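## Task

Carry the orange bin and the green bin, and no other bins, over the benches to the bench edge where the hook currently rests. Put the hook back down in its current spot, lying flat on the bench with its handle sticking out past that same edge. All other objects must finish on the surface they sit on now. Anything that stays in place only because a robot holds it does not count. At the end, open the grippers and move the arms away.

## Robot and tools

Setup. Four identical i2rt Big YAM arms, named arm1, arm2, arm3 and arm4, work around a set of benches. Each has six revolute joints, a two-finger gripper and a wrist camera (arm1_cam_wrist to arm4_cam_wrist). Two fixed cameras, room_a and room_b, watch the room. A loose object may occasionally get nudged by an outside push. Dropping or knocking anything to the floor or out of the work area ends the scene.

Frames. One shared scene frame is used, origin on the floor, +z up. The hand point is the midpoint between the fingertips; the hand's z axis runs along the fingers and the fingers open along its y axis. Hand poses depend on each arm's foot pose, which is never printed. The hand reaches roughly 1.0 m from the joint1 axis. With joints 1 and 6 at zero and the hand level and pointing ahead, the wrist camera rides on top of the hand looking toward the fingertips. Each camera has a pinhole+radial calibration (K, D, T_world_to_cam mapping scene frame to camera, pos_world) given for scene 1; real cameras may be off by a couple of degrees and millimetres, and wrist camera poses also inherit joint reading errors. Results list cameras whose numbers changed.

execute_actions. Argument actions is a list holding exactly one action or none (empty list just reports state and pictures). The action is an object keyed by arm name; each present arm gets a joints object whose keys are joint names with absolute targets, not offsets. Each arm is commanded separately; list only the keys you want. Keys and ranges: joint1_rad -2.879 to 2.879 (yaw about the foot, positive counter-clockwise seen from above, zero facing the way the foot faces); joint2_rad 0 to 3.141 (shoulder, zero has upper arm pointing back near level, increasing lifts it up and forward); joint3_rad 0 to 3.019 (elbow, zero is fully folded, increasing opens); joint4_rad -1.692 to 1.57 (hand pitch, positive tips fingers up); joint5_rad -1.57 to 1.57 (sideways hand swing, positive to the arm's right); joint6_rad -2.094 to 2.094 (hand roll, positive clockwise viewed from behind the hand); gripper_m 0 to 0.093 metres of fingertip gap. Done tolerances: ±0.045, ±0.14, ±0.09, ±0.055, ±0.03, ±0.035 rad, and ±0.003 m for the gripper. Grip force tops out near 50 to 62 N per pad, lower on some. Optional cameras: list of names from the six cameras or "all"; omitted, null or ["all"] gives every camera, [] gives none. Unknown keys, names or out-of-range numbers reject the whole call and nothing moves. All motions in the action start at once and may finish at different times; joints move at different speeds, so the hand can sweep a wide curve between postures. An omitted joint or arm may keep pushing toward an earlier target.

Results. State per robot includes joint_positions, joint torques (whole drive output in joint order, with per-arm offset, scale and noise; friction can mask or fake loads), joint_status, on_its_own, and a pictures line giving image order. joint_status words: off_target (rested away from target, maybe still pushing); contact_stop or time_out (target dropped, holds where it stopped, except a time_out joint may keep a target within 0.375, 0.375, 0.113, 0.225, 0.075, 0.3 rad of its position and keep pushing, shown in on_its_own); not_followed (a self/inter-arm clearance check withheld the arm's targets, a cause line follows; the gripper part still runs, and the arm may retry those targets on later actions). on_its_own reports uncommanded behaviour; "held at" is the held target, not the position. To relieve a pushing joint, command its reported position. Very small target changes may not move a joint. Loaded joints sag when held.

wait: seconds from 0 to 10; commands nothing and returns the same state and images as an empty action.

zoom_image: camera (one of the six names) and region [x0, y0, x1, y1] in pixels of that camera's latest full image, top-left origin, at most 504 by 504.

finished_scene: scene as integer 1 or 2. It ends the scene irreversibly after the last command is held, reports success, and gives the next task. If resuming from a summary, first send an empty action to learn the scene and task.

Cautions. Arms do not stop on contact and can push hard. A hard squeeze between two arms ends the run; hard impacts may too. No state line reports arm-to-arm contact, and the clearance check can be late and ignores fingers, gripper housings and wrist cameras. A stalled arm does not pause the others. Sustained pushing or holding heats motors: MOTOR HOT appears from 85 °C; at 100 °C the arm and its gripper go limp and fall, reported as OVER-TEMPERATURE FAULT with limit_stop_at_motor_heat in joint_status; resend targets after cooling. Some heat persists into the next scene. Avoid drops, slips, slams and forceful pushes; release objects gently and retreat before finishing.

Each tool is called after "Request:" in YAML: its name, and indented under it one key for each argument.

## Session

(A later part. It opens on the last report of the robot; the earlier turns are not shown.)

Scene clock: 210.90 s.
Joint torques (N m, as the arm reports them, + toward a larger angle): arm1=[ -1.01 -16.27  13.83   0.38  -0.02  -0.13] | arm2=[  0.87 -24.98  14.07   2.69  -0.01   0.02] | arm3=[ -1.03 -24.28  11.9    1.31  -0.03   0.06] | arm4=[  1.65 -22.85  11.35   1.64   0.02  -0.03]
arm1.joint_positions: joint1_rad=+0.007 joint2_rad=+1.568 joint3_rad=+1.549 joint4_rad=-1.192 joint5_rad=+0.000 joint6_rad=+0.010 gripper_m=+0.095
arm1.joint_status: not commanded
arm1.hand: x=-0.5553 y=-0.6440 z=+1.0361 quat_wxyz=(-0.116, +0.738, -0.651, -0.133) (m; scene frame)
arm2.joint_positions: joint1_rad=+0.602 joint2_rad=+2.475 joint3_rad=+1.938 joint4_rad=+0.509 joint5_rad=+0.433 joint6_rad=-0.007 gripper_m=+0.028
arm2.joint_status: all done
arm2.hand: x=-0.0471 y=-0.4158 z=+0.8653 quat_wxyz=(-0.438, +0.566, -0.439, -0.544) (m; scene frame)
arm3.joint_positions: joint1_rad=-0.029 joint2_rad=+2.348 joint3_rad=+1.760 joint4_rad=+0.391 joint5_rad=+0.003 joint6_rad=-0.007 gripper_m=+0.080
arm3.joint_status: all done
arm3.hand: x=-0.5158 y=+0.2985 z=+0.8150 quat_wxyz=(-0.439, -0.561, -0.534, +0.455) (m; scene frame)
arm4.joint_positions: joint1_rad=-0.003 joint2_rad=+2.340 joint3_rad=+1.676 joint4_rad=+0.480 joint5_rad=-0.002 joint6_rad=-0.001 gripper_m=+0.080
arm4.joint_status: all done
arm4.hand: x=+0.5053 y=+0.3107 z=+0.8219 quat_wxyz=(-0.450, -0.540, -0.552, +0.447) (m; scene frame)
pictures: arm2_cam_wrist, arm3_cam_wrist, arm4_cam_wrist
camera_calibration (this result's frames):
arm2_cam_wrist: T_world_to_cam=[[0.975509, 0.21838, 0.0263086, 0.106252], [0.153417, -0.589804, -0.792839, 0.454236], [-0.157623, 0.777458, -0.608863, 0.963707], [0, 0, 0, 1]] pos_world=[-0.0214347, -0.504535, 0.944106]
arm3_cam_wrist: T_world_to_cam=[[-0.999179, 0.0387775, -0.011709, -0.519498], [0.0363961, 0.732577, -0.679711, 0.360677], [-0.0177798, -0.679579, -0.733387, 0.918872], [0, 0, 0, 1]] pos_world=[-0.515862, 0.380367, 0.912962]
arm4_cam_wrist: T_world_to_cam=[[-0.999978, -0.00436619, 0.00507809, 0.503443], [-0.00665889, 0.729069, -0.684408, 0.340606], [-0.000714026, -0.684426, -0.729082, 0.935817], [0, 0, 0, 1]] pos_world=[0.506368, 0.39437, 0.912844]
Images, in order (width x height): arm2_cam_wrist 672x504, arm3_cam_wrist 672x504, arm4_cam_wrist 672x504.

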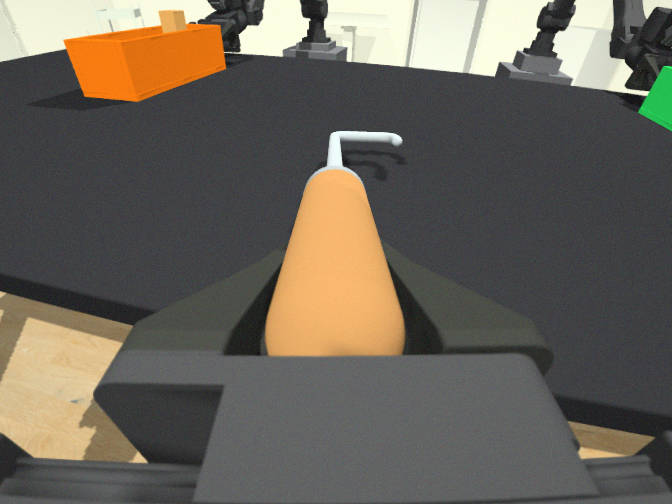

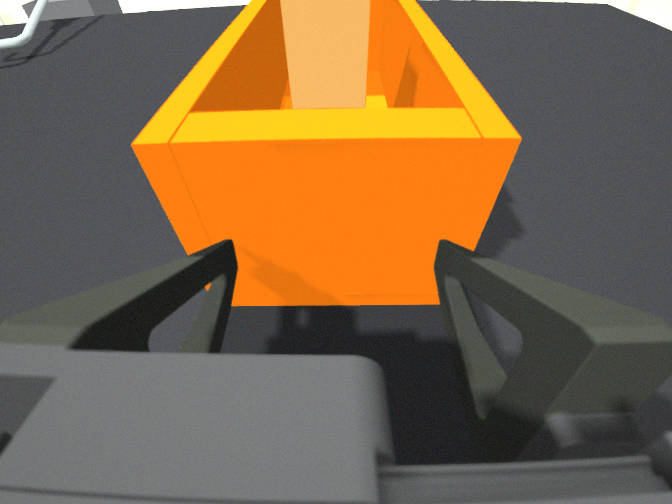

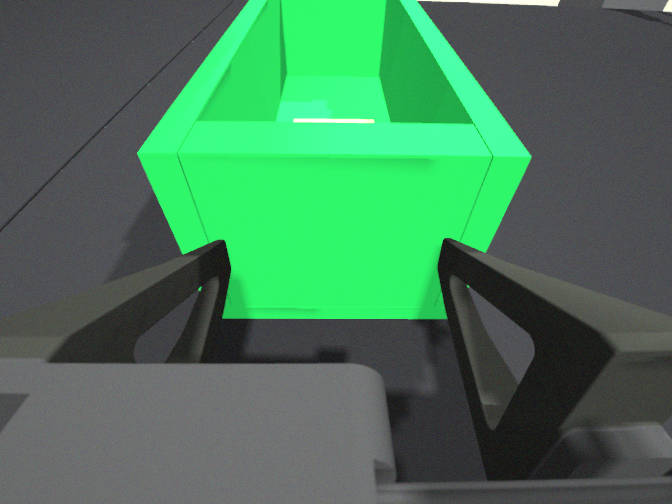

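Request:
execute_actions:
  actions:
    - {"arm2":{"joints":{"joint2_rad":2.58,"joint4_rad":0.68}},"arm3":{"joints":{"joint2_rad":2.53,"joint3_rad":2.24,"joint4_rad":0.2}},"arm4":{"joints":{"joint2_rad":2.56,"joint3_rad":2.13,"joint4_rad":0.27}}}
  cameras: ["arm2_cam_wrist","arm3_cam_wrist","arm4_cam_wrist"]

Scene clock: 224.20 s.
Joint torques (N m, as the arm reports them, + toward a larger angle): arm1=[ -1.55 -16.22  13.83   0.16   0.    -0.08] | arm2=[  0.69 -22.37  13.27   3.3   -0.01   0.  ] | arm3=[ -1.06 -27.25  12.99   1.29  -0.07   0.04] | arm4=[  0.83 -26.47  12.54   1.43   0.01  -0.07]
arm1.joint_positions: joint1_rad=+0.007 joint2_rad=+1.568 joint3_rad=+1.549 joint4_rad=-1.192 joint5_rad=+0.000 joint6_rad=+0.010 gripper_m=+0.095
arm1.joint_status: not commanded
arm1.hand: x=-0.5553 y=-0.6440 z=+1.0361 quat_wxyz=(-0.116, +0.738, -0.651, -0.133) (m; scene frame)
arm2.joint_positions: joint1_rad=+0.602 joint2_rad=+2.601 joint3_rad=+1.938 joint4_rad=+0.658 joint5_rad=+0.432 joint6_rad=-0.005 gripper_m=+0.028
arm2.joint_status: all done
arm2.hand: x=-0.0428 y=-0.4214 z=+0.7862 quat_wxyz=(-0.439, +0.558, -0.437, -0.552) (m; scene frame)
arm3.joint_positions: joint1_rad=-0.029 joint2_rad=+2.545 joint3_rad=+2.183 joint4_rad=+0.200 joint5_rad=+0.003 joint6_rad=-0.007 gripper_m=+0.080
arm3.joint_status: all done
arm3.hand: x=-0.5199 y=+0.2201 z=+0.8336 quat_wxyz=(-0.448, -0.554, -0.526, +0.465) (m; scene frame)
arm4.joint_positions: joint1_rad=-0.003 joint2_rad=+2.533 joint3_rad=+2.086 joint4_rad=+0.279 joint5_rad=-0.002 joint6_rad=+0.008 gripper_m=+0.080
arm4.joint_status: all done
arm4.hand: x=+0.5066 y=+0.2288 z=+0.8311 quat_wxyz=(-0.457, -0.539, -0.546, +0.450) (m; scene frame)
pictures: arm2_cam_wrist, arm3_cam_wrist, arm4_cam_wrist
camera_calibration (this result's frames):
arm2_cam_wrist: T_world_to_cam=[[0.975751, 0.218364, 0.0150781, 0.114202], [0.141323, -0.575894, -0.805217, 0.402656], [-0.167147, 0.787822, -0.592789, 0.91191], [0, 0, 0, 1]] pos_world=[-0.0159146, -0.511473, 0.863074]
arm3_cam_wrist: T_world_to_cam=[[-0.999134, 0.0400018, -0.011468, -0.520752], [0.0364558, 0.708524, -0.704744, 0.457083], [-0.0200657, -0.704552, -0.709369, 0.863382], [0, 0, 0, 1]] pos_world=[-0.51964, 0.305274, 0.928611]
arm4_cam_wrist: T_world_to_cam=[[-0.999989, -0.00328078, -0.00339986, 0.511094], [0.0000119686, 0.717835, -0.696213, 0.415684], [0.00472466, -0.696206, -0.717827, 0.87709], [0, 0, 0, 1]] pos_world=[0.50694, 0.313919, 0.920741]
Images, in order (width x height): arm2_cam_wrist 672x504, arm3_cam_wrist 672x504, arm4_cam_wrist 672x504.

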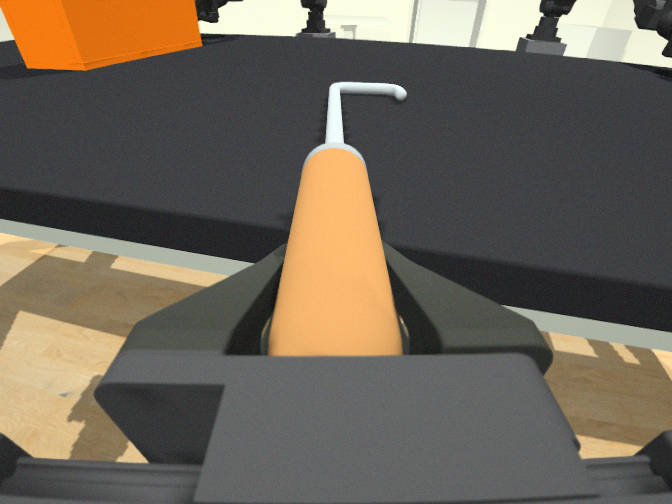

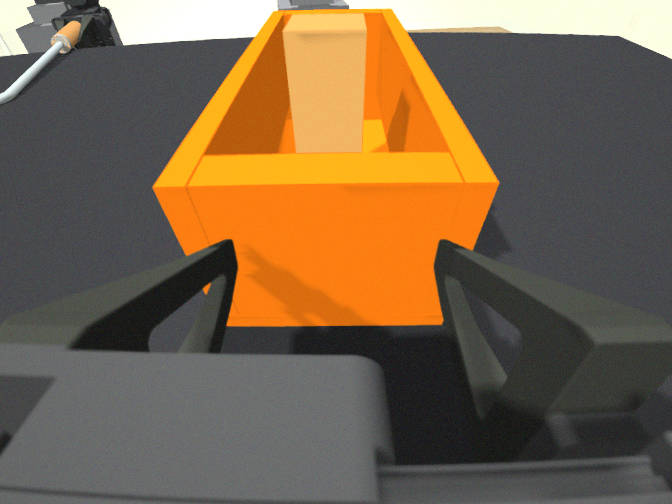

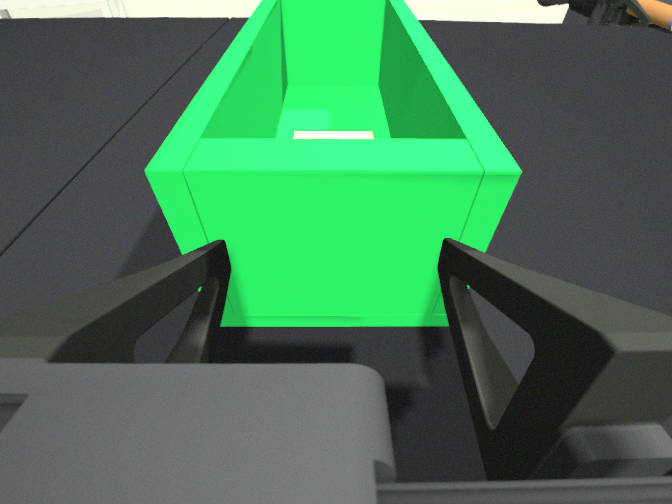

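Request:
execute_actions:
  actions:
    - {"arm2":{"joints":{"gripper_m":0.055}},"arm3":{"joints":{"joint2_rad":1.7,"joint3_rad":1.6}},"arm4":{"joints":{"joint2_rad":1.7,"joint3_rad":1.6}}}
  cameras: []

Request:
execute_actions:
  actions:
    - {"arm2":{"joints":{"joint3_rad":2.015}},"arm3":{"joints":{"joint4_rad":0.0}},"arm4":{"joints":{"joint4_rad":0.0}}}
  cameras: ["arm2_cam_wrist","arm3_cam_wrist","arm4_cam_wrist"]

Scene clock: 235.43 s.
Joint torques (N m, as the arm reports them, + toward a larger angle): arm1=[ -1.22 -16.24  13.94   0.34  -0.04  -0.05] | arm2=[  0.67 -22.54  13.11   3.33  -0.01   0.  ] | arm3=[ -0.76 -18.16   9.38   1.4   -0.06   0.04] | arm4=[  1.08 -16.48  10.26   1.66   0.02  -0.09]
arm1.joint_positions: joint1_rad=+0.007 joint2_rad=+1.568 joint3_rad=+1.549 joint4_rad=-1.192 joint5_rad=+0.000 joint6_rad=+0.010 gripper_m=+0.095
arm1.joint_status: not commanded
arm1.hand: x=-0.5553 y=-0.6440 z=+1.0361 quat_wxyz=(-0.116, +0.738, -0.651, -0.133) (m; scene frame)
arm2.joint_positions: joint1_rad=+0.602 joint2_rad=+2.601 joint3_rad=+1.938 joint4_rad=+0.658 joint5_rad=+0.432 joint6_rad=-0.005 gripper_m=+0.055
arm2.joint_status: all done
arm2.hand: x=-0.0428 y=-0.4214 z=+0.7862 quat_wxyz=(-0.439, +0.558, -0.437, -0.552) (m; scene frame)
arm3.joint_positions: joint1_rad=-0.029 joint2_rad=+1.713 joint3_rad=+1.596 joint4_rad=+0.198 joint5_rad=+0.003 joint6_rad=-0.007 gripper_m=+0.080
arm3.joint_status: all done
arm3.hand: x=-0.5164 y=+0.4242 z=+1.1941 quat_wxyz=(-0.508, -0.494, -0.467, +0.529) (m; scene frame)
arm4.joint_positions: joint1_rad=-0.003 joint2_rad=+1.686 joint3_rad=+1.597 joint4_rad=+0.272 joint5_rad=-0.002 joint6_rad=+0.008 gripper_m=+0.080
arm4.joint_status: all done
arm4.hand: x=+0.5069 y=+0.4273 z=+1.2586 quat_wxyz=(-0.546, -0.451, -0.459, +0.536) (m; scene frame)
pictures: none
No camera images: the call's "cameras" was empty. Leave "cameras" out to get every camera's image.

Scene clock: 236.40 s.
Joint torques (N m, as the arm reports them, + toward a larger angle): arm1=[ -1.82 -16.36  13.98   0.32   0.01  -0.11] | arm2=[  0.85 -22.93  14.09   3.27   0.01   0.01] | arm3=[ -1.01 -18.31   9.4    1.19  -0.06   0.05] | arm4=[  0.81 -17.73  10.28   1.4    0.01  -0.12]
arm1.joint_positions: joint1_rad=+0.007 joint2_rad=+1.568 joint3_rad=+1.549 joint4_rad=-1.192 joint5_rad=+0.000 joint6_rad=+0.010 gripper_m=+0.095
arm1.joint_status: not commanded
arm1.hand: x=-0.5553 y=-0.6440 z=+1.0361 quat_wxyz=(-0.116, +0.738, -0.651, -0.133) (m; scene frame)
arm2.joint_positions: joint1_rad=+0.602 joint2_rad=+2.601 joint3_rad=+1.960 joint4_rad=+0.658 joint5_rad=+0.432 joint6_rad=-0.005 gripper_m=+0.055
arm2.joint_status: all done
arm2.hand: x=-0.0459 y=-0.4175 z=+0.7978 quat_wxyz=(-0.441, +0.550, -0.436, -0.559) (m; scene frame)
arm3.joint_positions: joint1_rad=-0.029 joint2_rad=+1.713 joint3_rad=+1.596 joint4_rad=+0.004 joint5_rad=+0.003 joint6_rad=-0.007 gripper_m=+0.080
arm3.joint_status: all done
arm3.hand: x=-0.5156 y=+0.4252 z=+1.1467 quat_wxyz=(-0.461, -0.542, -0.515, +0.478) (m; scene frame)
arm4.joint_positions: joint1_rad=-0.003 joint2_rad=+1.686 joint3_rad=+1.597 joint4_rad=+0.013 joint5_rad=-0.002 joint6_rad=+0.008 gripper_m=+0.080
arm4.joint_status: all done
arm4.hand: x=+0.5065 y=+0.4246 z=+1.1951 quat_wxyz=(-0.482, -0.517, -0.525, +0.474) (m; scene frame)
pictures: arm2_cam_wrist, arm3_cam_wrist, arm4_cam_wrist
camera_calibration (this result's frames):
arm2_cam_wrist: T_world_to_cam=[[0.975892, 0.21818, 0.00570328, 0.123596], [0.130426, -0.562027, -0.816771, 0.429218], [-0.174998, 0.797824, -0.576934, 0.906326], [0, 0, 0, 1]] pos_world=[-0.0179924, -0.508823, 0.872757]
arm3_cam_wrist: T_world_to_cam=[[-0.999129, 0.0401453, -0.0113506, -0.52133], [0.0354179, 0.672445, -0.739299, 0.586663], [-0.0220467, -0.739057, -0.673282, 1.20237], [0, 0, 0, 1]] pos_world=[-0.515146, 0.515054, 1.23734]
arm4_cam_wrist: T_world_to_cam=[[-0.999981, -0.00429811, -0.00431335, 0.51442], [0.000479253, 0.650606, -0.759416, 0.632358], [0.00607034, -0.759404, -0.650592, 1.22045], [0, 0, 0, 1]] pos_world=[0.506699, 0.517608, 1.27646]
Images, in order (width x height): arm2_cam_wrist 672x504, arm3_cam_wrist 672x504, arm4_cam_wrist 672x504.

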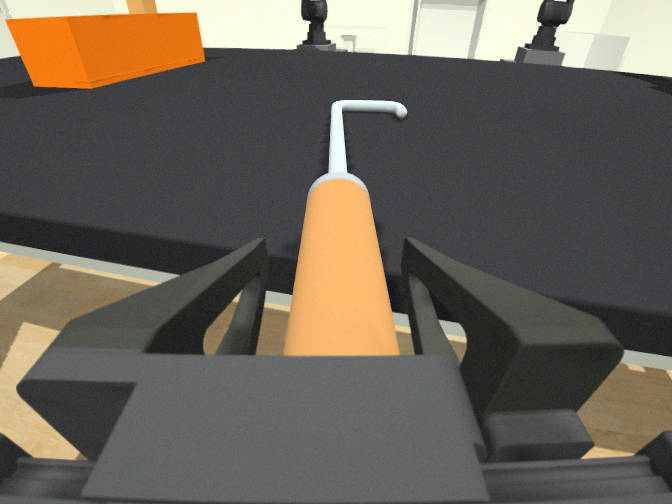

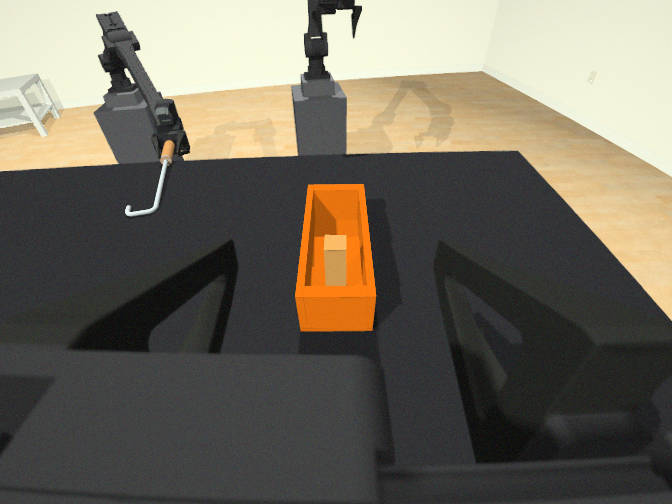

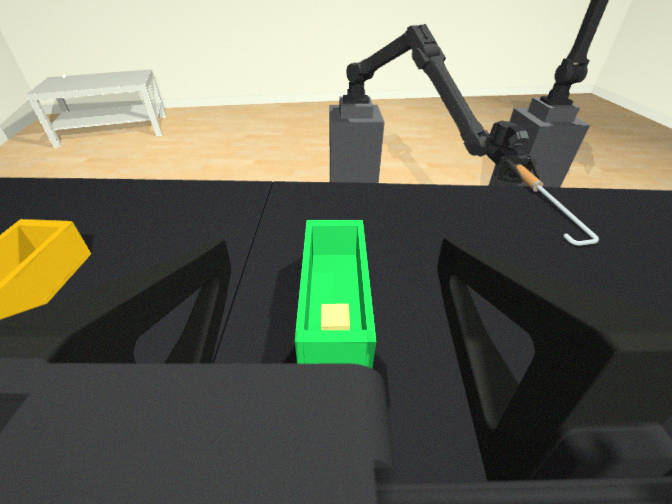

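Request:
execute_actions:
  actions:
    - {"arm2":{"joints":{"gripper_m":0.0}}}
  cameras: []

Request:
execute_actions:
  actions:
    - {"arm2":{"joints":{"joint2_rad":2.40}}}
  cameras: ["arm2_cam_wrist","arm4_cam_wrist"]

Scene clock: 240.90 s.
Joint torques (N m, as the arm reports them, + toward a larger angle): arm1=[ -1.16 -16.05  13.8    0.17  -0.04  -0.1 ] | arm2=[  0.67 -22.55  13.98   3.32  -0.05   0.01] | arm3=[ -1.29 -18.16   9.37   1.17  -0.06   0.05] | arm4=[  0.46 -18.04  10.4    1.25  -0.02  -0.12]
arm1.joint_positions: joint1_rad=+0.007 joint2_rad=+1.568 joint3_rad=+1.549 joint4_rad=-1.192 joint5_rad=+0.000 joint6_rad=+0.010 gripper_m=+0.095
arm1.joint_status: not commanded
arm1.hand: x=-0.5553 y=-0.6440 z=+1.0361 quat_wxyz=(-0.116, +0.738, -0.651, -0.133) (m; scene frame)
arm2.joint_positions: joint1_rad=+0.602 joint2_rad=+2.601 joint3_rad=+1.960 joint4_rad=+0.658 joint5_rad=+0.433 joint6_rad=-0.005 gripper_m=+0.029
arm2.joint_status: gripper_m off_target (ended at +0.029, target +0.000)
arm2.hand: x=-0.0457 y=-0.4174 z=+0.7978 quat_wxyz=(-0.441, +0.550, -0.436, -0.559) (m; scene frame)
arm3.joint_positions: joint1_rad=-0.029 joint2_rad=+1.713 joint3_rad=+1.596 joint4_rad=+0.004 joint5_rad=+0.003 joint6_rad=-0.007 gripper_m=+0.080
arm3.joint_status: not commanded
arm3.hand: x=-0.5156 y=+0.4252 z=+1.1467 quat_wxyz=(-0.461, -0.542, -0.515, +0.478) (m; scene frame)
arm4.joint_positions: joint1_rad=-0.003 joint2_rad=+1.686 joint3_rad=+1.597 joint4_rad=+0.013 joint5_rad=-0.002 joint6_rad=+0.008 gripper_m=+0.080
arm4.joint_status: not commanded
arm4.hand: x=+0.5065 y=+0.4246 z=+1.1951 quat_wxyz=(-0.482, -0.517, -0.525, +0.474) (m; scene frame)
pictures: none
No camera images: the call's "cameras" was empty. Leave "cameras" out to get every camera's image.

Scene clock: 242.10 s.
Joint torques (N m, as the arm reports them, + toward a larger angle): arm1=[ -1.12 -16.1   13.88   0.34   0.01  -0.09] | arm2=[  0.68 -24.4   14.76   3.31  -0.13   0.01] | arm3=[ -1.11 -18.04   9.39   1.17  -0.05   0.06] | arm4=[  1.33 -17.31  10.28   1.5   -0.03  -0.12]
arm1.joint_positions: joint1_rad=+0.007 joint2_rad=+1.568 joint3_rad=+1.549 joint4_rad=-1.192 joint5_rad=+0.000 joint6_rad=+0.010 gripper_m=+0.095
arm1.joint_status: not commanded
arm1.hand: x=-0.5553 y=-0.6440 z=+1.0361 quat_wxyz=(-0.116, +0.738, -0.651, -0.133) (m; scene frame)
arm2.joint_positions: joint1_rad=+0.602 joint2_rad=+2.443 joint3_rad=+1.960 joint4_rad=+0.657 joint5_rad=+0.433 joint6_rad=-0.005 gripper_m=+0.029
arm2.joint_status: all done
arm2.hand: x=-0.0474 y=-0.4152 z=+0.9400 quat_wxyz=(-0.453, +0.494, -0.422, -0.611) (m; scene frame)
arm3.joint_positions: joint1_rad=-0.029 joint2_rad=+1.713 joint3_rad=+1.596 joint4_rad=+0.004 joint5_rad=+0.003 joint6_rad=-0.007 gripper_m=+0.080
arm3.joint_status: not commanded
arm3.hand: x=-0.5156 y=+0.4252 z=+1.1467 quat_wxyz=(-0.461, -0.542, -0.515, +0.478) (m; scene frame)
arm4.joint_positions: joint1_rad=-0.003 joint2_rad=+1.686 joint3_rad=+1.597 joint4_rad=+0.013 joint5_rad=-0.002 joint6_rad=+0.008 gripper_m=+0.080
arm4.joint_status: not commanded
arm4.hand: x=+0.5065 y=+0.4246 z=+1.1951 quat_wxyz=(-0.482, -0.517, -0.525, +0.474) (m; scene frame)
pictures: arm2_cam_wrist, arm4_cam_wrist
camera_calibration (this result's frames):
arm2_cam_wrist: T_world_to_cam=[[0.973359, 0.220579, -0.0625868, 0.188815], [0.0462926, -0.456398, -0.888571, 0.654145], [-0.224565, 0.862001, -0.454451, 0.895443], [0, 0, 0, 1]] pos_world=[-0.012982, -0.514971, 1.00001]
arm4_cam_wrist: T_world_to_cam=[[-0.999981, -0.00429811, -0.00431335, 0.51442], [0.000479253, 0.650606, -0.759416, 0.632358], [0.00607034, -0.759404, -0.650592, 1.22045], [0, 0, 0, 1]] pos_world=[0.506699, 0.517608, 1.27646]
Images, in order (width x height): arm2_cam_wrist 672x504, arm4_cam_wrist 672x504.

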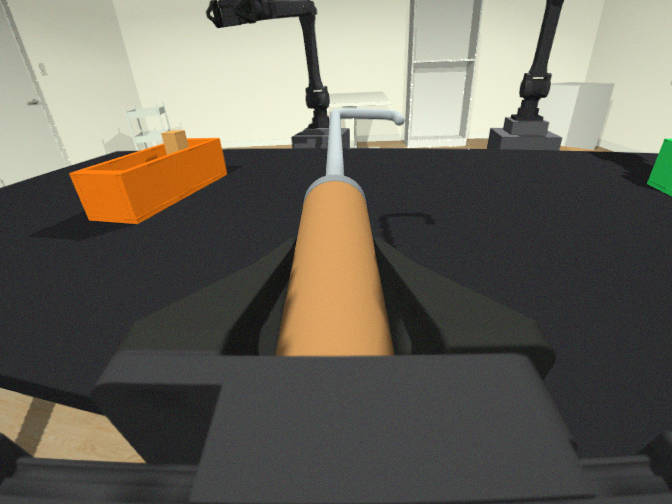

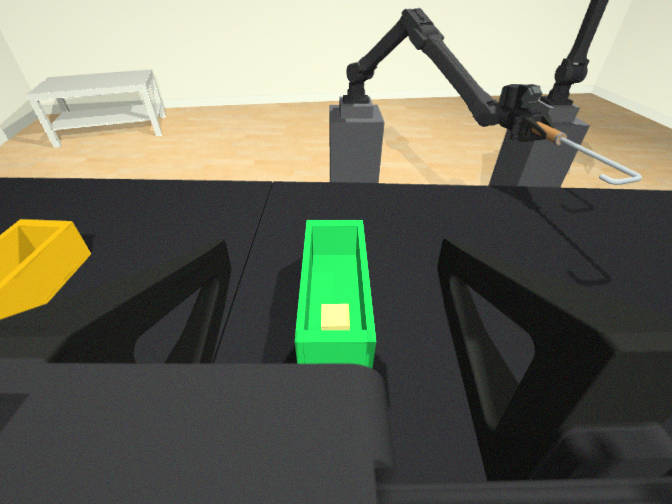

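Request:
execute_actions:
  actions:
    - {"arm2":{"joints":{"joint6_rad":1.57,"joint1_rad":-0.10,"joint5_rad":0.07}}}
  cameras: ["arm2_cam_wrist","arm4_cam_wrist","room_a"]

Scene clock: 255.67 s.
Joint torques (N m, as the arm reports them, + toward a larger angle): arm1=[ -1.69 -16.45  13.88   0.26  -0.01  -0.08] | arm2=[  0.17 -24.23  14.75   3.27  -0.08  -0.04] | arm3=[ -1.04 -18.19   9.44   1.21  -0.05   0.05] | arm4=[  0.57 -17.69  10.37   1.52   0.01  -0.12]
arm1.joint_positions: joint1_rad=+0.007 joint2_rad=+1.568 joint3_rad=+1.549 joint4_rad=-1.192 joint5_rad=+0.000 joint6_rad=+0.010 gripper_m=+0.095
arm1.joint_status: not commanded
arm1.hand: x=-0.5553 y=-0.6440 z=+1.0361 quat_wxyz=(-0.116, +0.738, -0.651, -0.133) (m; scene frame)
arm2.joint_positions: joint1_rad=-0.103 joint2_rad=+2.443 joint3_rad=+1.960 joint4_rad=+0.657 joint5_rad=+0.071 joint6_rad=+1.560 gripper_m=+0.029
arm2.joint_status: all done
arm2.hand: x=+0.5141 y=-0.2495 z=+0.9425 quat_wxyz=(-0.042, -0.037, -0.642, -0.765) (m; scene frame)
arm3.joint_positions: joint1_rad=-0.029 joint2_rad=+1.713 joint3_rad=+1.596 joint4_rad=+0.004 joint5_rad=+0.003 joint6_rad=-0.007 gripper_m=+0.080
arm3.joint_status: not commanded
arm3.hand: x=-0.5156 y=+0.4252 z=+1.1467 quat_wxyz=(-0.461, -0.542, -0.515, +0.478) (m; scene frame)
arm4.joint_positions: joint1_rad=-0.003 joint2_rad=+1.686 joint3_rad=+1.597 joint4_rad=+0.013 joint5_rad=-0.002 joint6_rad=+0.008 gripper_m=+0.080
arm4.joint_status: not commanded
arm4.hand: x=+0.5065 y=+0.4246 z=+1.1951 quat_wxyz=(-0.482, -0.517, -0.525, +0.474) (m; scene frame)
pictures: arm2_cam_wrist, arm4_cam_wrist, room_a
camera_calibration (this result's frames):
arm2_cam_wrist: T_world_to_cam=[[0.0234836, 0.157653, -0.987215, 0.94999], [-0.868138, -0.486483, -0.09834, 0.423778], [-0.495767, 0.859348, 0.125441, 0.472031], [0, 0, 0, 1]] pos_world=[0.579606, -0.349247, 0.920307]
arm4_cam_wrist: T_world_to_cam=[[-0.999981, -0.00429811, -0.00431335, 0.51442], [0.000479253, 0.650606, -0.759416, 0.632358], [0.00607034, -0.759404, -0.650592, 1.22045], [0, 0, 0, 1]] pos_world=[0.506699, 0.517608, 1.27646]
Images, in order (width x height): arm2_cam_wrist 672x504, arm4_cam_wrist 672x504, room_a 672x504.

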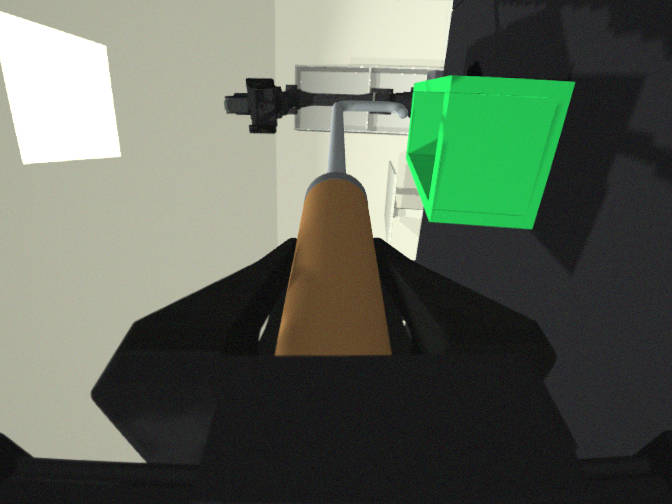

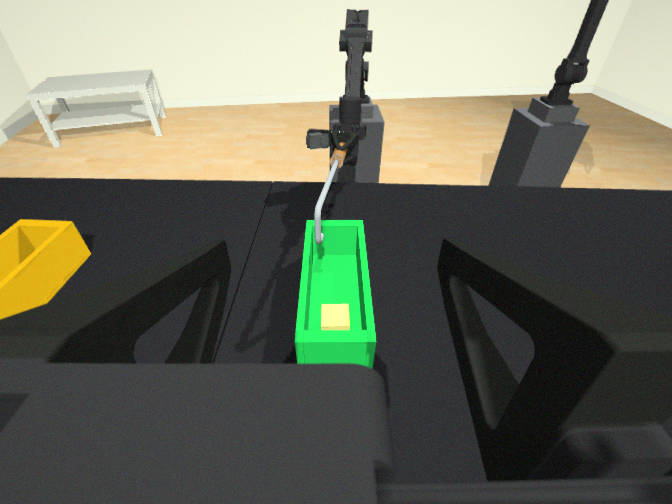

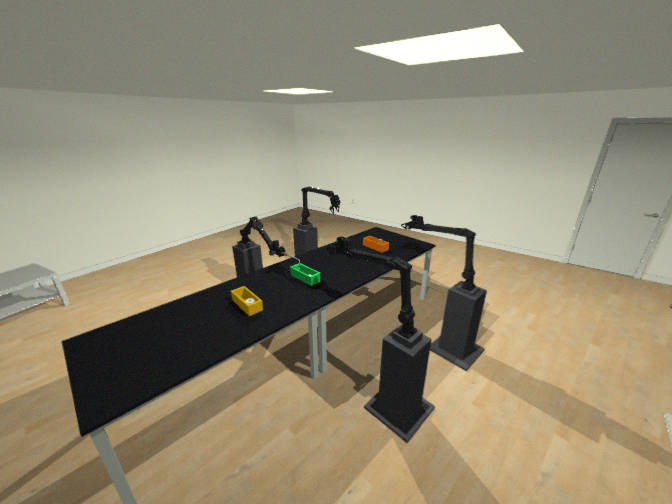

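Request:
execute_actions:
  actions:
    - {"arm2":{"joints":{"joint4_rad":0.48,"joint5_rad":0.0}}}
  cameras: ["arm2_cam_wrist","arm4_cam_wrist"]

Scene clock: 259.80 s.
Joint torques (N m, as the arm reports them, + toward a larger angle): arm1=[ -1.41 -16.29  13.87   0.35  -0.05  -0.08] | arm2=[  0.65 -24.3   14.83   2.69   0.08  -0.07] | arm3=[ -0.89 -18.07   9.44   1.24  -0.06   0.05] | arm4=[  0.75 -17.12  10.62   1.38   0.02  -0.12]
arm1.joint_positions: joint1_rad=+0.007 joint2_rad=+1.568 joint3_rad=+1.549 joint4_rad=-1.192 joint5_rad=+0.000 joint6_rad=+0.010 gripper_m=+0.095
arm1.joint_status: not commanded
arm1.hand: x=-0.5553 y=-0.6440 z=+1.0361 quat_wxyz=(-0.116, +0.738, -0.651, -0.133) (m; scene frame)
arm2.joint_positions: joint1_rad=-0.101 joint2_rad=+2.444 joint3_rad=+1.960 joint4_rad=+0.472 joint5_rad=-0.001 joint6_rad=+1.561 gripper_m=+0.029
arm2.joint_status: all done
arm2.hand: x=+0.4992 y=-0.2448 z=+0.8963 quat_wxyz=(-0.016, -0.009, -0.711, -0.703) (m; scene frame)
arm3.joint_positions: joint1_rad=-0.029 joint2_rad=+1.713 joint3_rad=+1.596 joint4_rad=+0.004 joint5_rad=+0.003 joint6_rad=-0.007 gripper_m=+0.080
arm3.joint_status: not commanded
arm3.hand: x=-0.5156 y=+0.4252 z=+1.1467 quat_wxyz=(-0.461, -0.542, -0.515, +0.478) (m; scene frame)
arm4.joint_positions: joint1_rad=-0.003 joint2_rad=+1.686 joint3_rad=+1.597 joint4_rad=+0.013 joint5_rad=-0.002 joint6_rad=+0.008 gripper_m=+0.080
arm4.joint_status: not commanded
arm4.hand: x=+0.5065 y=+0.4246 z=+1.1951 quat_wxyz=(-0.482, -0.517, -0.525, +0.474) (m; scene frame)
pictures: arm2_cam_wrist, arm4_cam_wrist
camera_calibration (this result's frames):
arm2_cam_wrist: T_world_to_cam=[[0.0164706, -0.0263264, -0.999518, 0.873423], [-0.828618, -0.559813, 0.00109055, 0.281818], [-0.559571, 0.828201, -0.031035, 0.630909], [0, 0, 0, 1]] pos_world=[0.572172, -0.34176, 0.892274]
arm4_cam_wrist: T_world_to_cam=[[-0.999981, -0.00429811, -0.00431335, 0.51442], [0.000479253, 0.650606, -0.759416, 0.632358], [0.00607034, -0.759404, -0.650592, 1.22045], [0, 0, 0, 1]] pos_world=[0.506699, 0.517608, 1.27646]
Images, in order (width x height): arm2_cam_wrist 672x504, arm4_cam_wrist 672x504.

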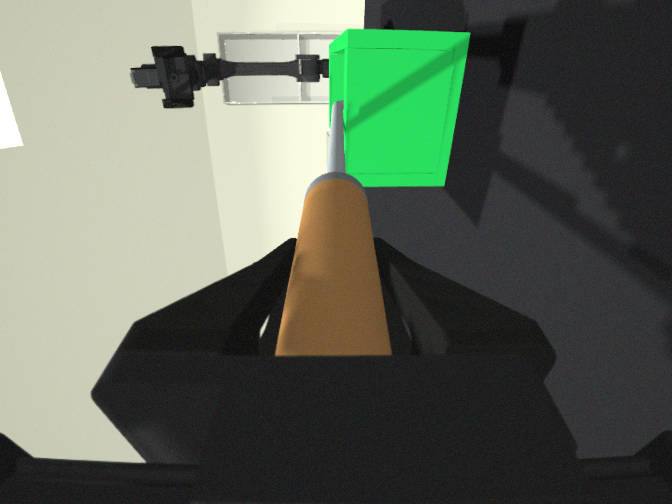

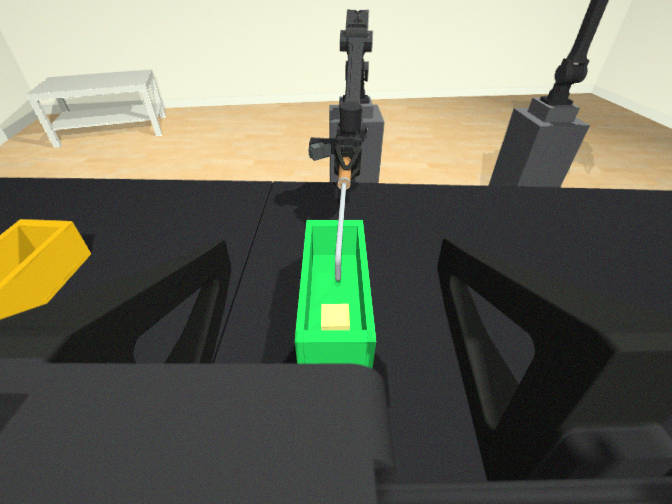

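Request:
execute_actions:
  actions:
    - {"arm2":{"joints":{"joint2_rad":2.205,"joint3_rad":1.61,"joint4_rad":0.66}}}
  cameras: ["arm2_cam_wrist","arm4_cam_wrist"]

Scene clock: 269.07 s.
Joint torques (N m, as the arm reports them, + toward a larger angle): arm1=[ -1.08 -16.49  13.91   0.5   -0.03  -0.11] | arm2=[  0.36 -22.13  10.42   4.15   0.08  -0.07] | arm3=[ -0.86 -18.45   9.41   1.19  -0.06   0.05] | arm4=[  1.09 -18.26  10.36   1.59  -0.04  -0.11]
arm1.joint_positions: joint1_rad=+0.007 joint2_rad=+1.568 joint3_rad=+1.549 joint4_rad=-1.192 joint5_rad=+0.000 joint6_rad=+0.010 gripper_m=+0.095
arm1.joint_status: not commanded
arm1.hand: x=-0.5553 y=-0.6440 z=+1.0361 quat_wxyz=(-0.116, +0.738, -0.651, -0.133) (m; scene frame)
arm2.joint_positions: joint1_rad=-0.101 joint2_rad=+2.253 joint3_rad=+1.598 joint4_rad=+0.622 joint5_rad=-0.001 joint6_rad=+1.562 gripper_m=+0.029
arm2.joint_status: all done
arm2.hand: x=+0.4963 y=-0.3224 z=+0.8962 quat_wxyz=(-0.015, -0.010, -0.719, -0.695) (m; scene frame)
arm3.joint_positions: joint1_rad=-0.029 joint2_rad=+1.713 joint3_rad=+1.596 joint4_rad=+0.004 joint5_rad=+0.003 joint6_rad=-0.007 gripper_m=+0.080
arm3.joint_status: not commanded
arm3.hand: x=-0.5156 y=+0.4252 z=+1.1467 quat_wxyz=(-0.461, -0.542, -0.515, +0.478) (m; scene frame)
arm4.joint_positions: joint1_rad=-0.003 joint2_rad=+1.686 joint3_rad=+1.597 joint4_rad=+0.013 joint5_rad=-0.002 joint6_rad=+0.008 gripper_m=+0.080
arm4.joint_status: not commanded
arm4.hand: x=+0.5065 y=+0.4246 z=+1.1951 quat_wxyz=(-0.482, -0.517, -0.525, +0.474) (m; scene frame)
pictures: arm2_cam_wrist, arm4_cam_wrist
camera_calibration (this result's frames):
arm2_cam_wrist: T_world_to_cam=[[0.0149281, -0.0472489, -0.998772, 0.864683], [-0.828615, -0.559642, 0.0140901, 0.224379], [-0.55962, 0.827387, -0.0475055, 0.708088], [0, 0, 0, 1]] pos_world=[0.569275, -0.419436, 0.894097]
arm4_cam_wrist: T_world_to_cam=[[-0.999981, -0.00429811, -0.00431335, 0.51442], [0.000479253, 0.650606, -0.759416, 0.632358], [0.00607034, -0.759404, -0.650592, 1.22045], [0, 0, 0, 1]] pos_world=[0.506699, 0.517608, 1.27646]
Images, in order (width x height): arm2_cam_wrist 672x504, arm4_cam_wrist 672x504.

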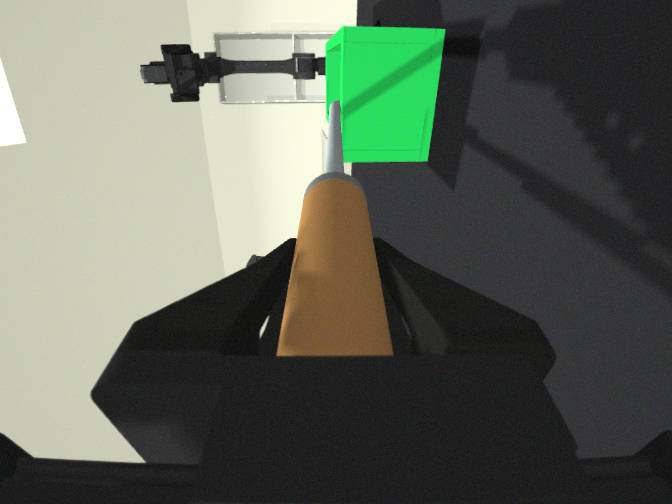

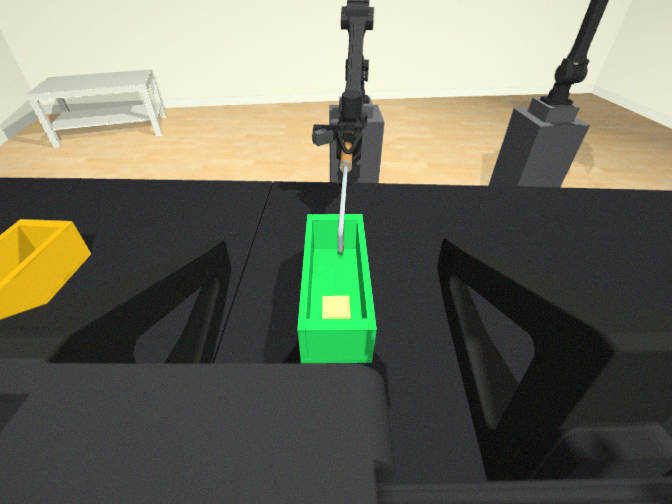

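Request:
execute_actions:
  actions:
    - {"arm2":{"joints":{"joint2_rad":2.04,"joint3_rad":1.312,"joint4_rad":0.83}}}
  cameras: []

Request:
execute_actions:
  actions:
    - {"arm2":{"joints":{"joint2_rad":1.90,"joint3_rad":1.044,"joint4_rad":0.955}}}
  cameras: ["arm2_cam_wrist","arm4_cam_wrist","room_b"]

Scene clock: 276.67 s.
Joint torques (N m, as the arm reports them, + toward a larger angle): arm1=[ -1.13 -16.07  13.67   0.2    0.    -0.1 ] | arm2=[  0.36 -20.03  10.28   5.04   0.08  -0.08] | arm3=[ -1.04 -18.31   9.47   1.16  -0.07   0.05] | arm4=[  1.   -16.99  10.32   1.48  -0.01  -0.12]
arm1.joint_positions: joint1_rad=+0.007 joint2_rad=+1.568 joint3_rad=+1.549 joint4_rad=-1.192 joint5_rad=+0.000 joint6_rad=+0.010 gripper_m=+0.095
arm1.joint_status: not commanded
arm1.hand: x=-0.5553 y=-0.6440 z=+1.0361 quat_wxyz=(-0.116, +0.738, -0.651, -0.133) (m; scene frame)
arm2.joint_positions: joint1_rad=-0.101 joint2_rad=+2.096 joint3_rad=+1.291 joint4_rad=+0.772 joint5_rad=-0.001 joint6_rad=+1.562 gripper_m=+0.029
arm2.joint_status: joint4_rad time_out (moved +0.150 of +0.208); the others done
arm2.on_its_own: joint4_rad reads +0.772 and still pushes toward +0.830 since a time_out
arm2.hand: x=+0.4933 y=-0.4035 z=+0.8960 quat_wxyz=(-0.015, -0.010, -0.719, -0.695) (m; scene frame)
arm3.joint_positions: joint1_rad=-0.029 joint2_rad=+1.713 joint3_rad=+1.596 joint4_rad=+0.004 joint5_rad=+0.003 joint6_rad=-0.007 gripper_m=+0.080
arm3.joint_status: not commanded
arm3.hand: x=-0.5156 y=+0.4252 z=+1.1467 quat_wxyz=(-0.461, -0.542, -0.515, +0.478) (m; scene frame)
arm4.joint_positions: joint1_rad=-0.003 joint2_rad=+1.686 joint3_rad=+1.597 joint4_rad=+0.013 joint5_rad=-0.002 joint6_rad=+0.008 gripper_m=+0.080
arm4.joint_status: not commanded
arm4.hand: x=+0.5065 y=+0.4246 z=+1.1951 quat_wxyz=(-0.482, -0.517, -0.525, +0.474) (m; scene frame)
pictures: none
No camera images: the call's "cameras" was empty. Leave "cameras" out to get every camera's image.

not run: a stop came earlier in this reply.

Request:
execute_actions:
  actions:
    - {"arm2":{"joints":{"joint2_rad":1.90,"joint3_rad":1.044,"joint4_rad":0.93}}}
  cameras: ["arm2_cam_wrist","arm4_cam_wrist","room_b"]

Scene clock: 281.43 s.
Joint torques (N m, as the arm reports them, + toward a larger angle): arm1=[ -1.72 -15.76  13.83   0.11  -0.02  -0.09] | arm2=[  0.56 -16.33   9.49   5.05   0.07  -0.08] | arm3=[ -1.08 -17.93   9.41   1.17  -0.04   0.07] | arm4=[  0.34 -18.16  10.23   1.45  -0.01  -0.1 ]
arm1.joint_positions: joint1_rad=+0.007 joint2_rad=+1.568 joint3_rad=+1.549 joint4_rad=-1.192 joint5_rad=+0.000 joint6_rad=+0.010 gripper_m=+0.095
arm1.joint_status: not commanded
arm1.hand: x=-0.5553 y=-0.6440 z=+1.0361 quat_wxyz=(-0.116, +0.738, -0.651, -0.133) (m; scene frame)
arm2.joint_positions: joint1_rad=-0.101 joint2_rad=+1.944 joint3_rad=+1.022 joint4_rad=+0.873 joint5_rad=-0.001 joint6_rad=+1.562 gripper_m=+0.029
arm2.joint_status: joint4_rad time_out (moved +0.100 of +0.158); the others done
arm2.on_its_own: joint4_rad reads +0.873 and still pushes toward +0.930 since a time_out
arm2.hand: x=+0.4903 y=-0.4848 z=+0.8970 quat_wxyz=(-0.015, -0.010, -0.724, -0.689) (m; scene frame)
arm3.joint_positions: joint1_rad=-0.029 joint2_rad=+1.713 joint3_rad=+1.596 joint4_rad=+0.004 joint5_rad=+0.003 joint6_rad=-0.007 gripper_m=+0.080
arm3.joint_status: not commanded
arm3.hand: x=-0.5156 y=+0.4252 z=+1.1467 quat_wxyz=(-0.461, -0.542, -0.515, +0.478) (m; scene frame)
arm4.joint_positions: joint1_rad=-0.003 joint2_rad=+1.686 joint3_rad=+1.597 joint4_rad=+0.013 joint5_rad=-0.002 joint6_rad=+0.008 gripper_m=+0.080
arm4.joint_status: not commanded
arm4.hand: x=+0.5065 y=+0.4246 z=+1.1951 quat_wxyz=(-0.482, -0.517, -0.525, +0.474) (m; scene frame)
pictures: arm2_cam_wrist, arm4_cam_wrist, room_b
camera_calibration (this result's frames):
arm2_cam_wrist: T_world_to_cam=[[0.0139234, -0.0639808, -0.997854, 0.84949], [-0.828603, -0.559309, 0.0243002, 0.119498], [-0.559663, 0.826487, -0.0608022, 0.850579], [0, 0, 0, 1]] pos_world=[0.563226, -0.581805, 0.896481]
arm4_cam_wrist: T_world_to_cam=[[-0.999981, -0.00429811, -0.00431335, 0.51442], [0.000479253, 0.650606, -0.759416, 0.632358], [0.00607034, -0.759404, -0.650592, 1.22045], [0, 0, 0, 1]] pos_world=[0.506699, 0.517608, 1.27646]
Images, in order (width x height): arm2_cam_wrist 672x504, arm4_cam_wrist 672x504, room_b 672x504.

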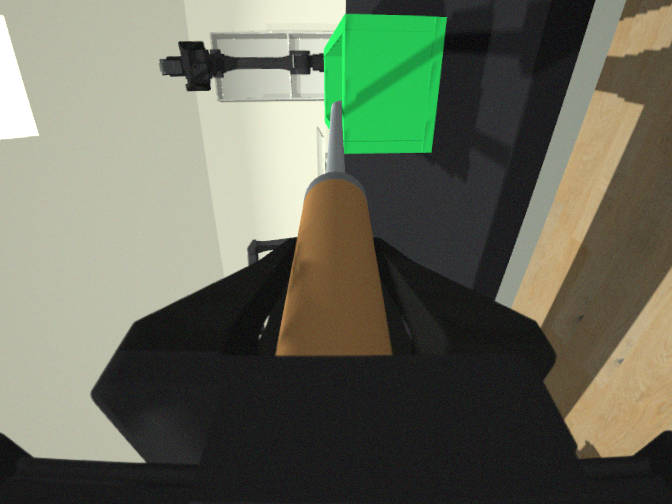

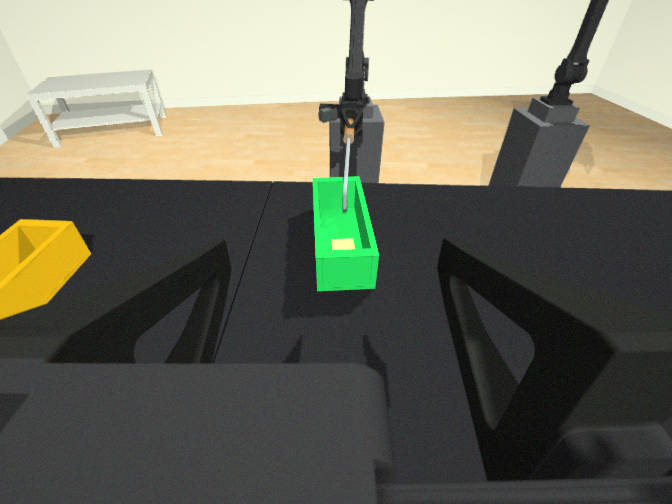

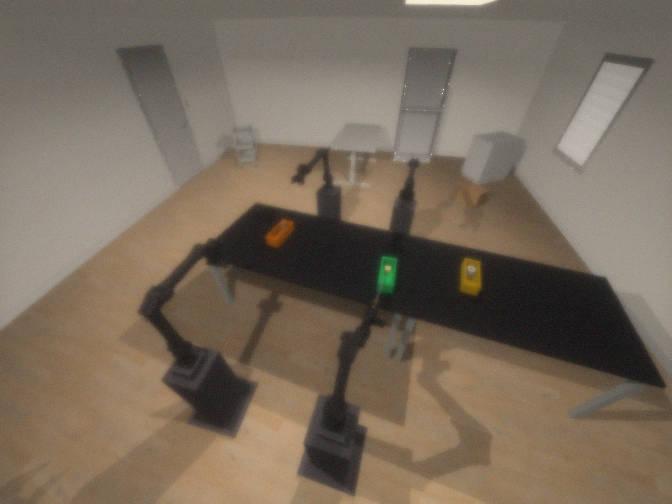

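Request:
execute_actions:
  actions:
    - {"arm2":{"joints":{"joint2_rad":1.745,"joint3_rad":0.76,"joint4_rad":1.06}}}
  cameras: ["arm2_cam_wrist","arm4_cam_wrist","room_b"]

Scene clock: 288.23 s.
Joint torques (N m, as the arm reports them, + toward a larger angle): arm1=[ -1.06 -15.89  13.81   0.18  -0.03  -0.05] | arm2=[  0.49 -12.79   9.14   5.28   0.07  -0.06] | arm3=[ -0.96 -17.98   9.38   1.21  -0.06   0.05] | arm4=[  0.93 -17.96  10.38   1.34  -0.04  -0.1 ]
arm1.joint_positions: joint1_rad=+0.007 joint2_rad=+1.568 joint3_rad=+1.549 joint4_rad=-1.192 joint5_rad=+0.000 joint6_rad=+0.010 gripper_m=+0.095
arm1.joint_status: not commanded
arm1.hand: x=-0.5553 y=-0.6440 z=+1.0361 quat_wxyz=(-0.116, +0.738, -0.651, -0.133) (m; scene frame)
arm2.joint_positions: joint1_rad=-0.101 joint2_rad=+1.779 joint3_rad=+0.732 joint4_rad=+0.998 joint5_rad=-0.001 joint6_rad=+1.562 gripper_m=+0.029
arm2.joint_status: joint4_rad time_out (moved +0.125 of +0.187); the others done
arm2.on_its_own: joint4_rad reads +0.998 and still pushes toward +1.060 since a time_out
arm2.hand: x=+0.4867 y=-0.5811 z=+0.8991 quat_wxyz=(-0.015, -0.010, -0.725, -0.689) (m; scene frame)
arm3.joint_positions: joint1_rad=-0.029 joint2_rad=+1.713 joint3_rad=+1.596 joint4_rad=+0.004 joint5_rad=+0.003 joint6_rad=-0.007 gripper_m=+0.080
arm3.joint_status: not commanded
arm3.hand: x=-0.5156 y=+0.4252 z=+1.1467 quat_wxyz=(-0.461, -0.542, -0.515, +0.478) (m; scene frame)
arm4.joint_positions: joint1_rad=-0.003 joint2_rad=+1.686 joint3_rad=+1.597 joint4_rad=+0.013 joint5_rad=-0.002 joint6_rad=+0.008 gripper_m=+0.080
arm4.joint_status: not commanded
arm4.hand: x=+0.5065 y=+0.4246 z=+1.1951 quat_wxyz=(-0.482, -0.517, -0.525, +0.474) (m; scene frame)
pictures: arm2_cam_wrist, arm4_cam_wrist, room_b
camera_calibration (this result's frames):
arm2_cam_wrist: T_world_to_cam=[[0.0139093, -0.0643612, -0.99783, 0.8452], [-0.828603, -0.559299, 0.0245252, 0.0623799], [-0.559664, 0.826463, -0.0611093, 0.928603], [0, 0, 0, 1]] pos_world=[0.559638, -0.678169, 0.898583]
arm4_cam_wrist: T_world_to_cam=[[-0.999981, -0.00429811, -0.00431335, 0.51442], [0.000479253, 0.650606, -0.759416, 0.632358], [0.00607034, -0.759404, -0.650592, 1.22045], [0, 0, 0, 1]] pos_world=[0.506699, 0.517608, 1.27646]
Images, in order (width x height): arm2_cam_wrist 672x504, arm4_cam_wrist 672x504, room_b 672x504.

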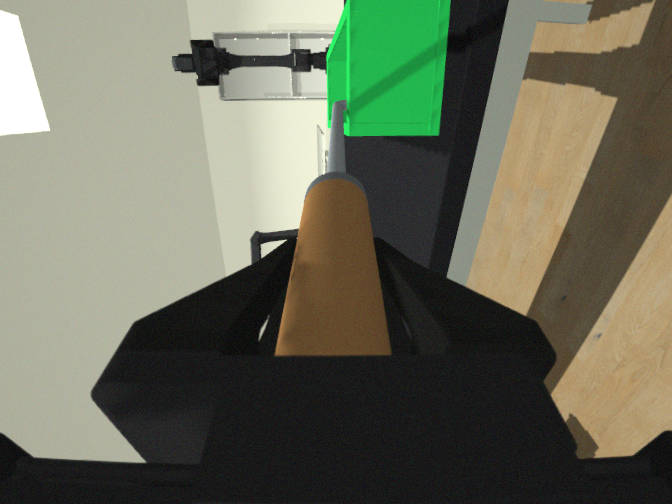

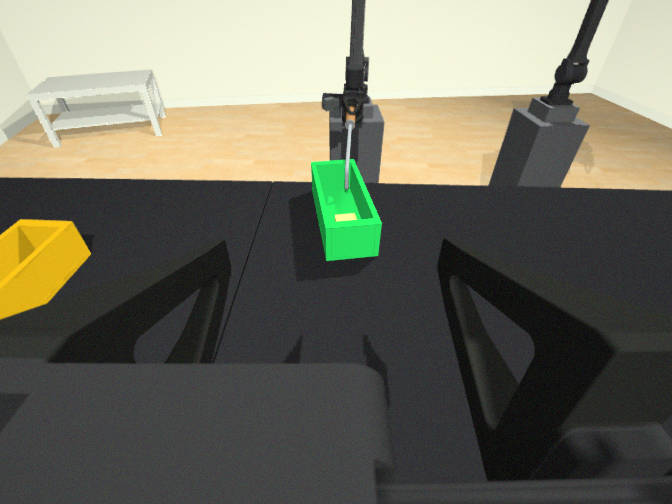

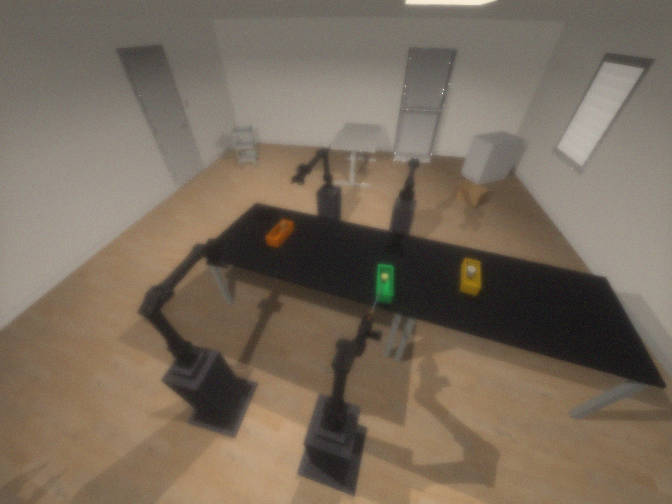

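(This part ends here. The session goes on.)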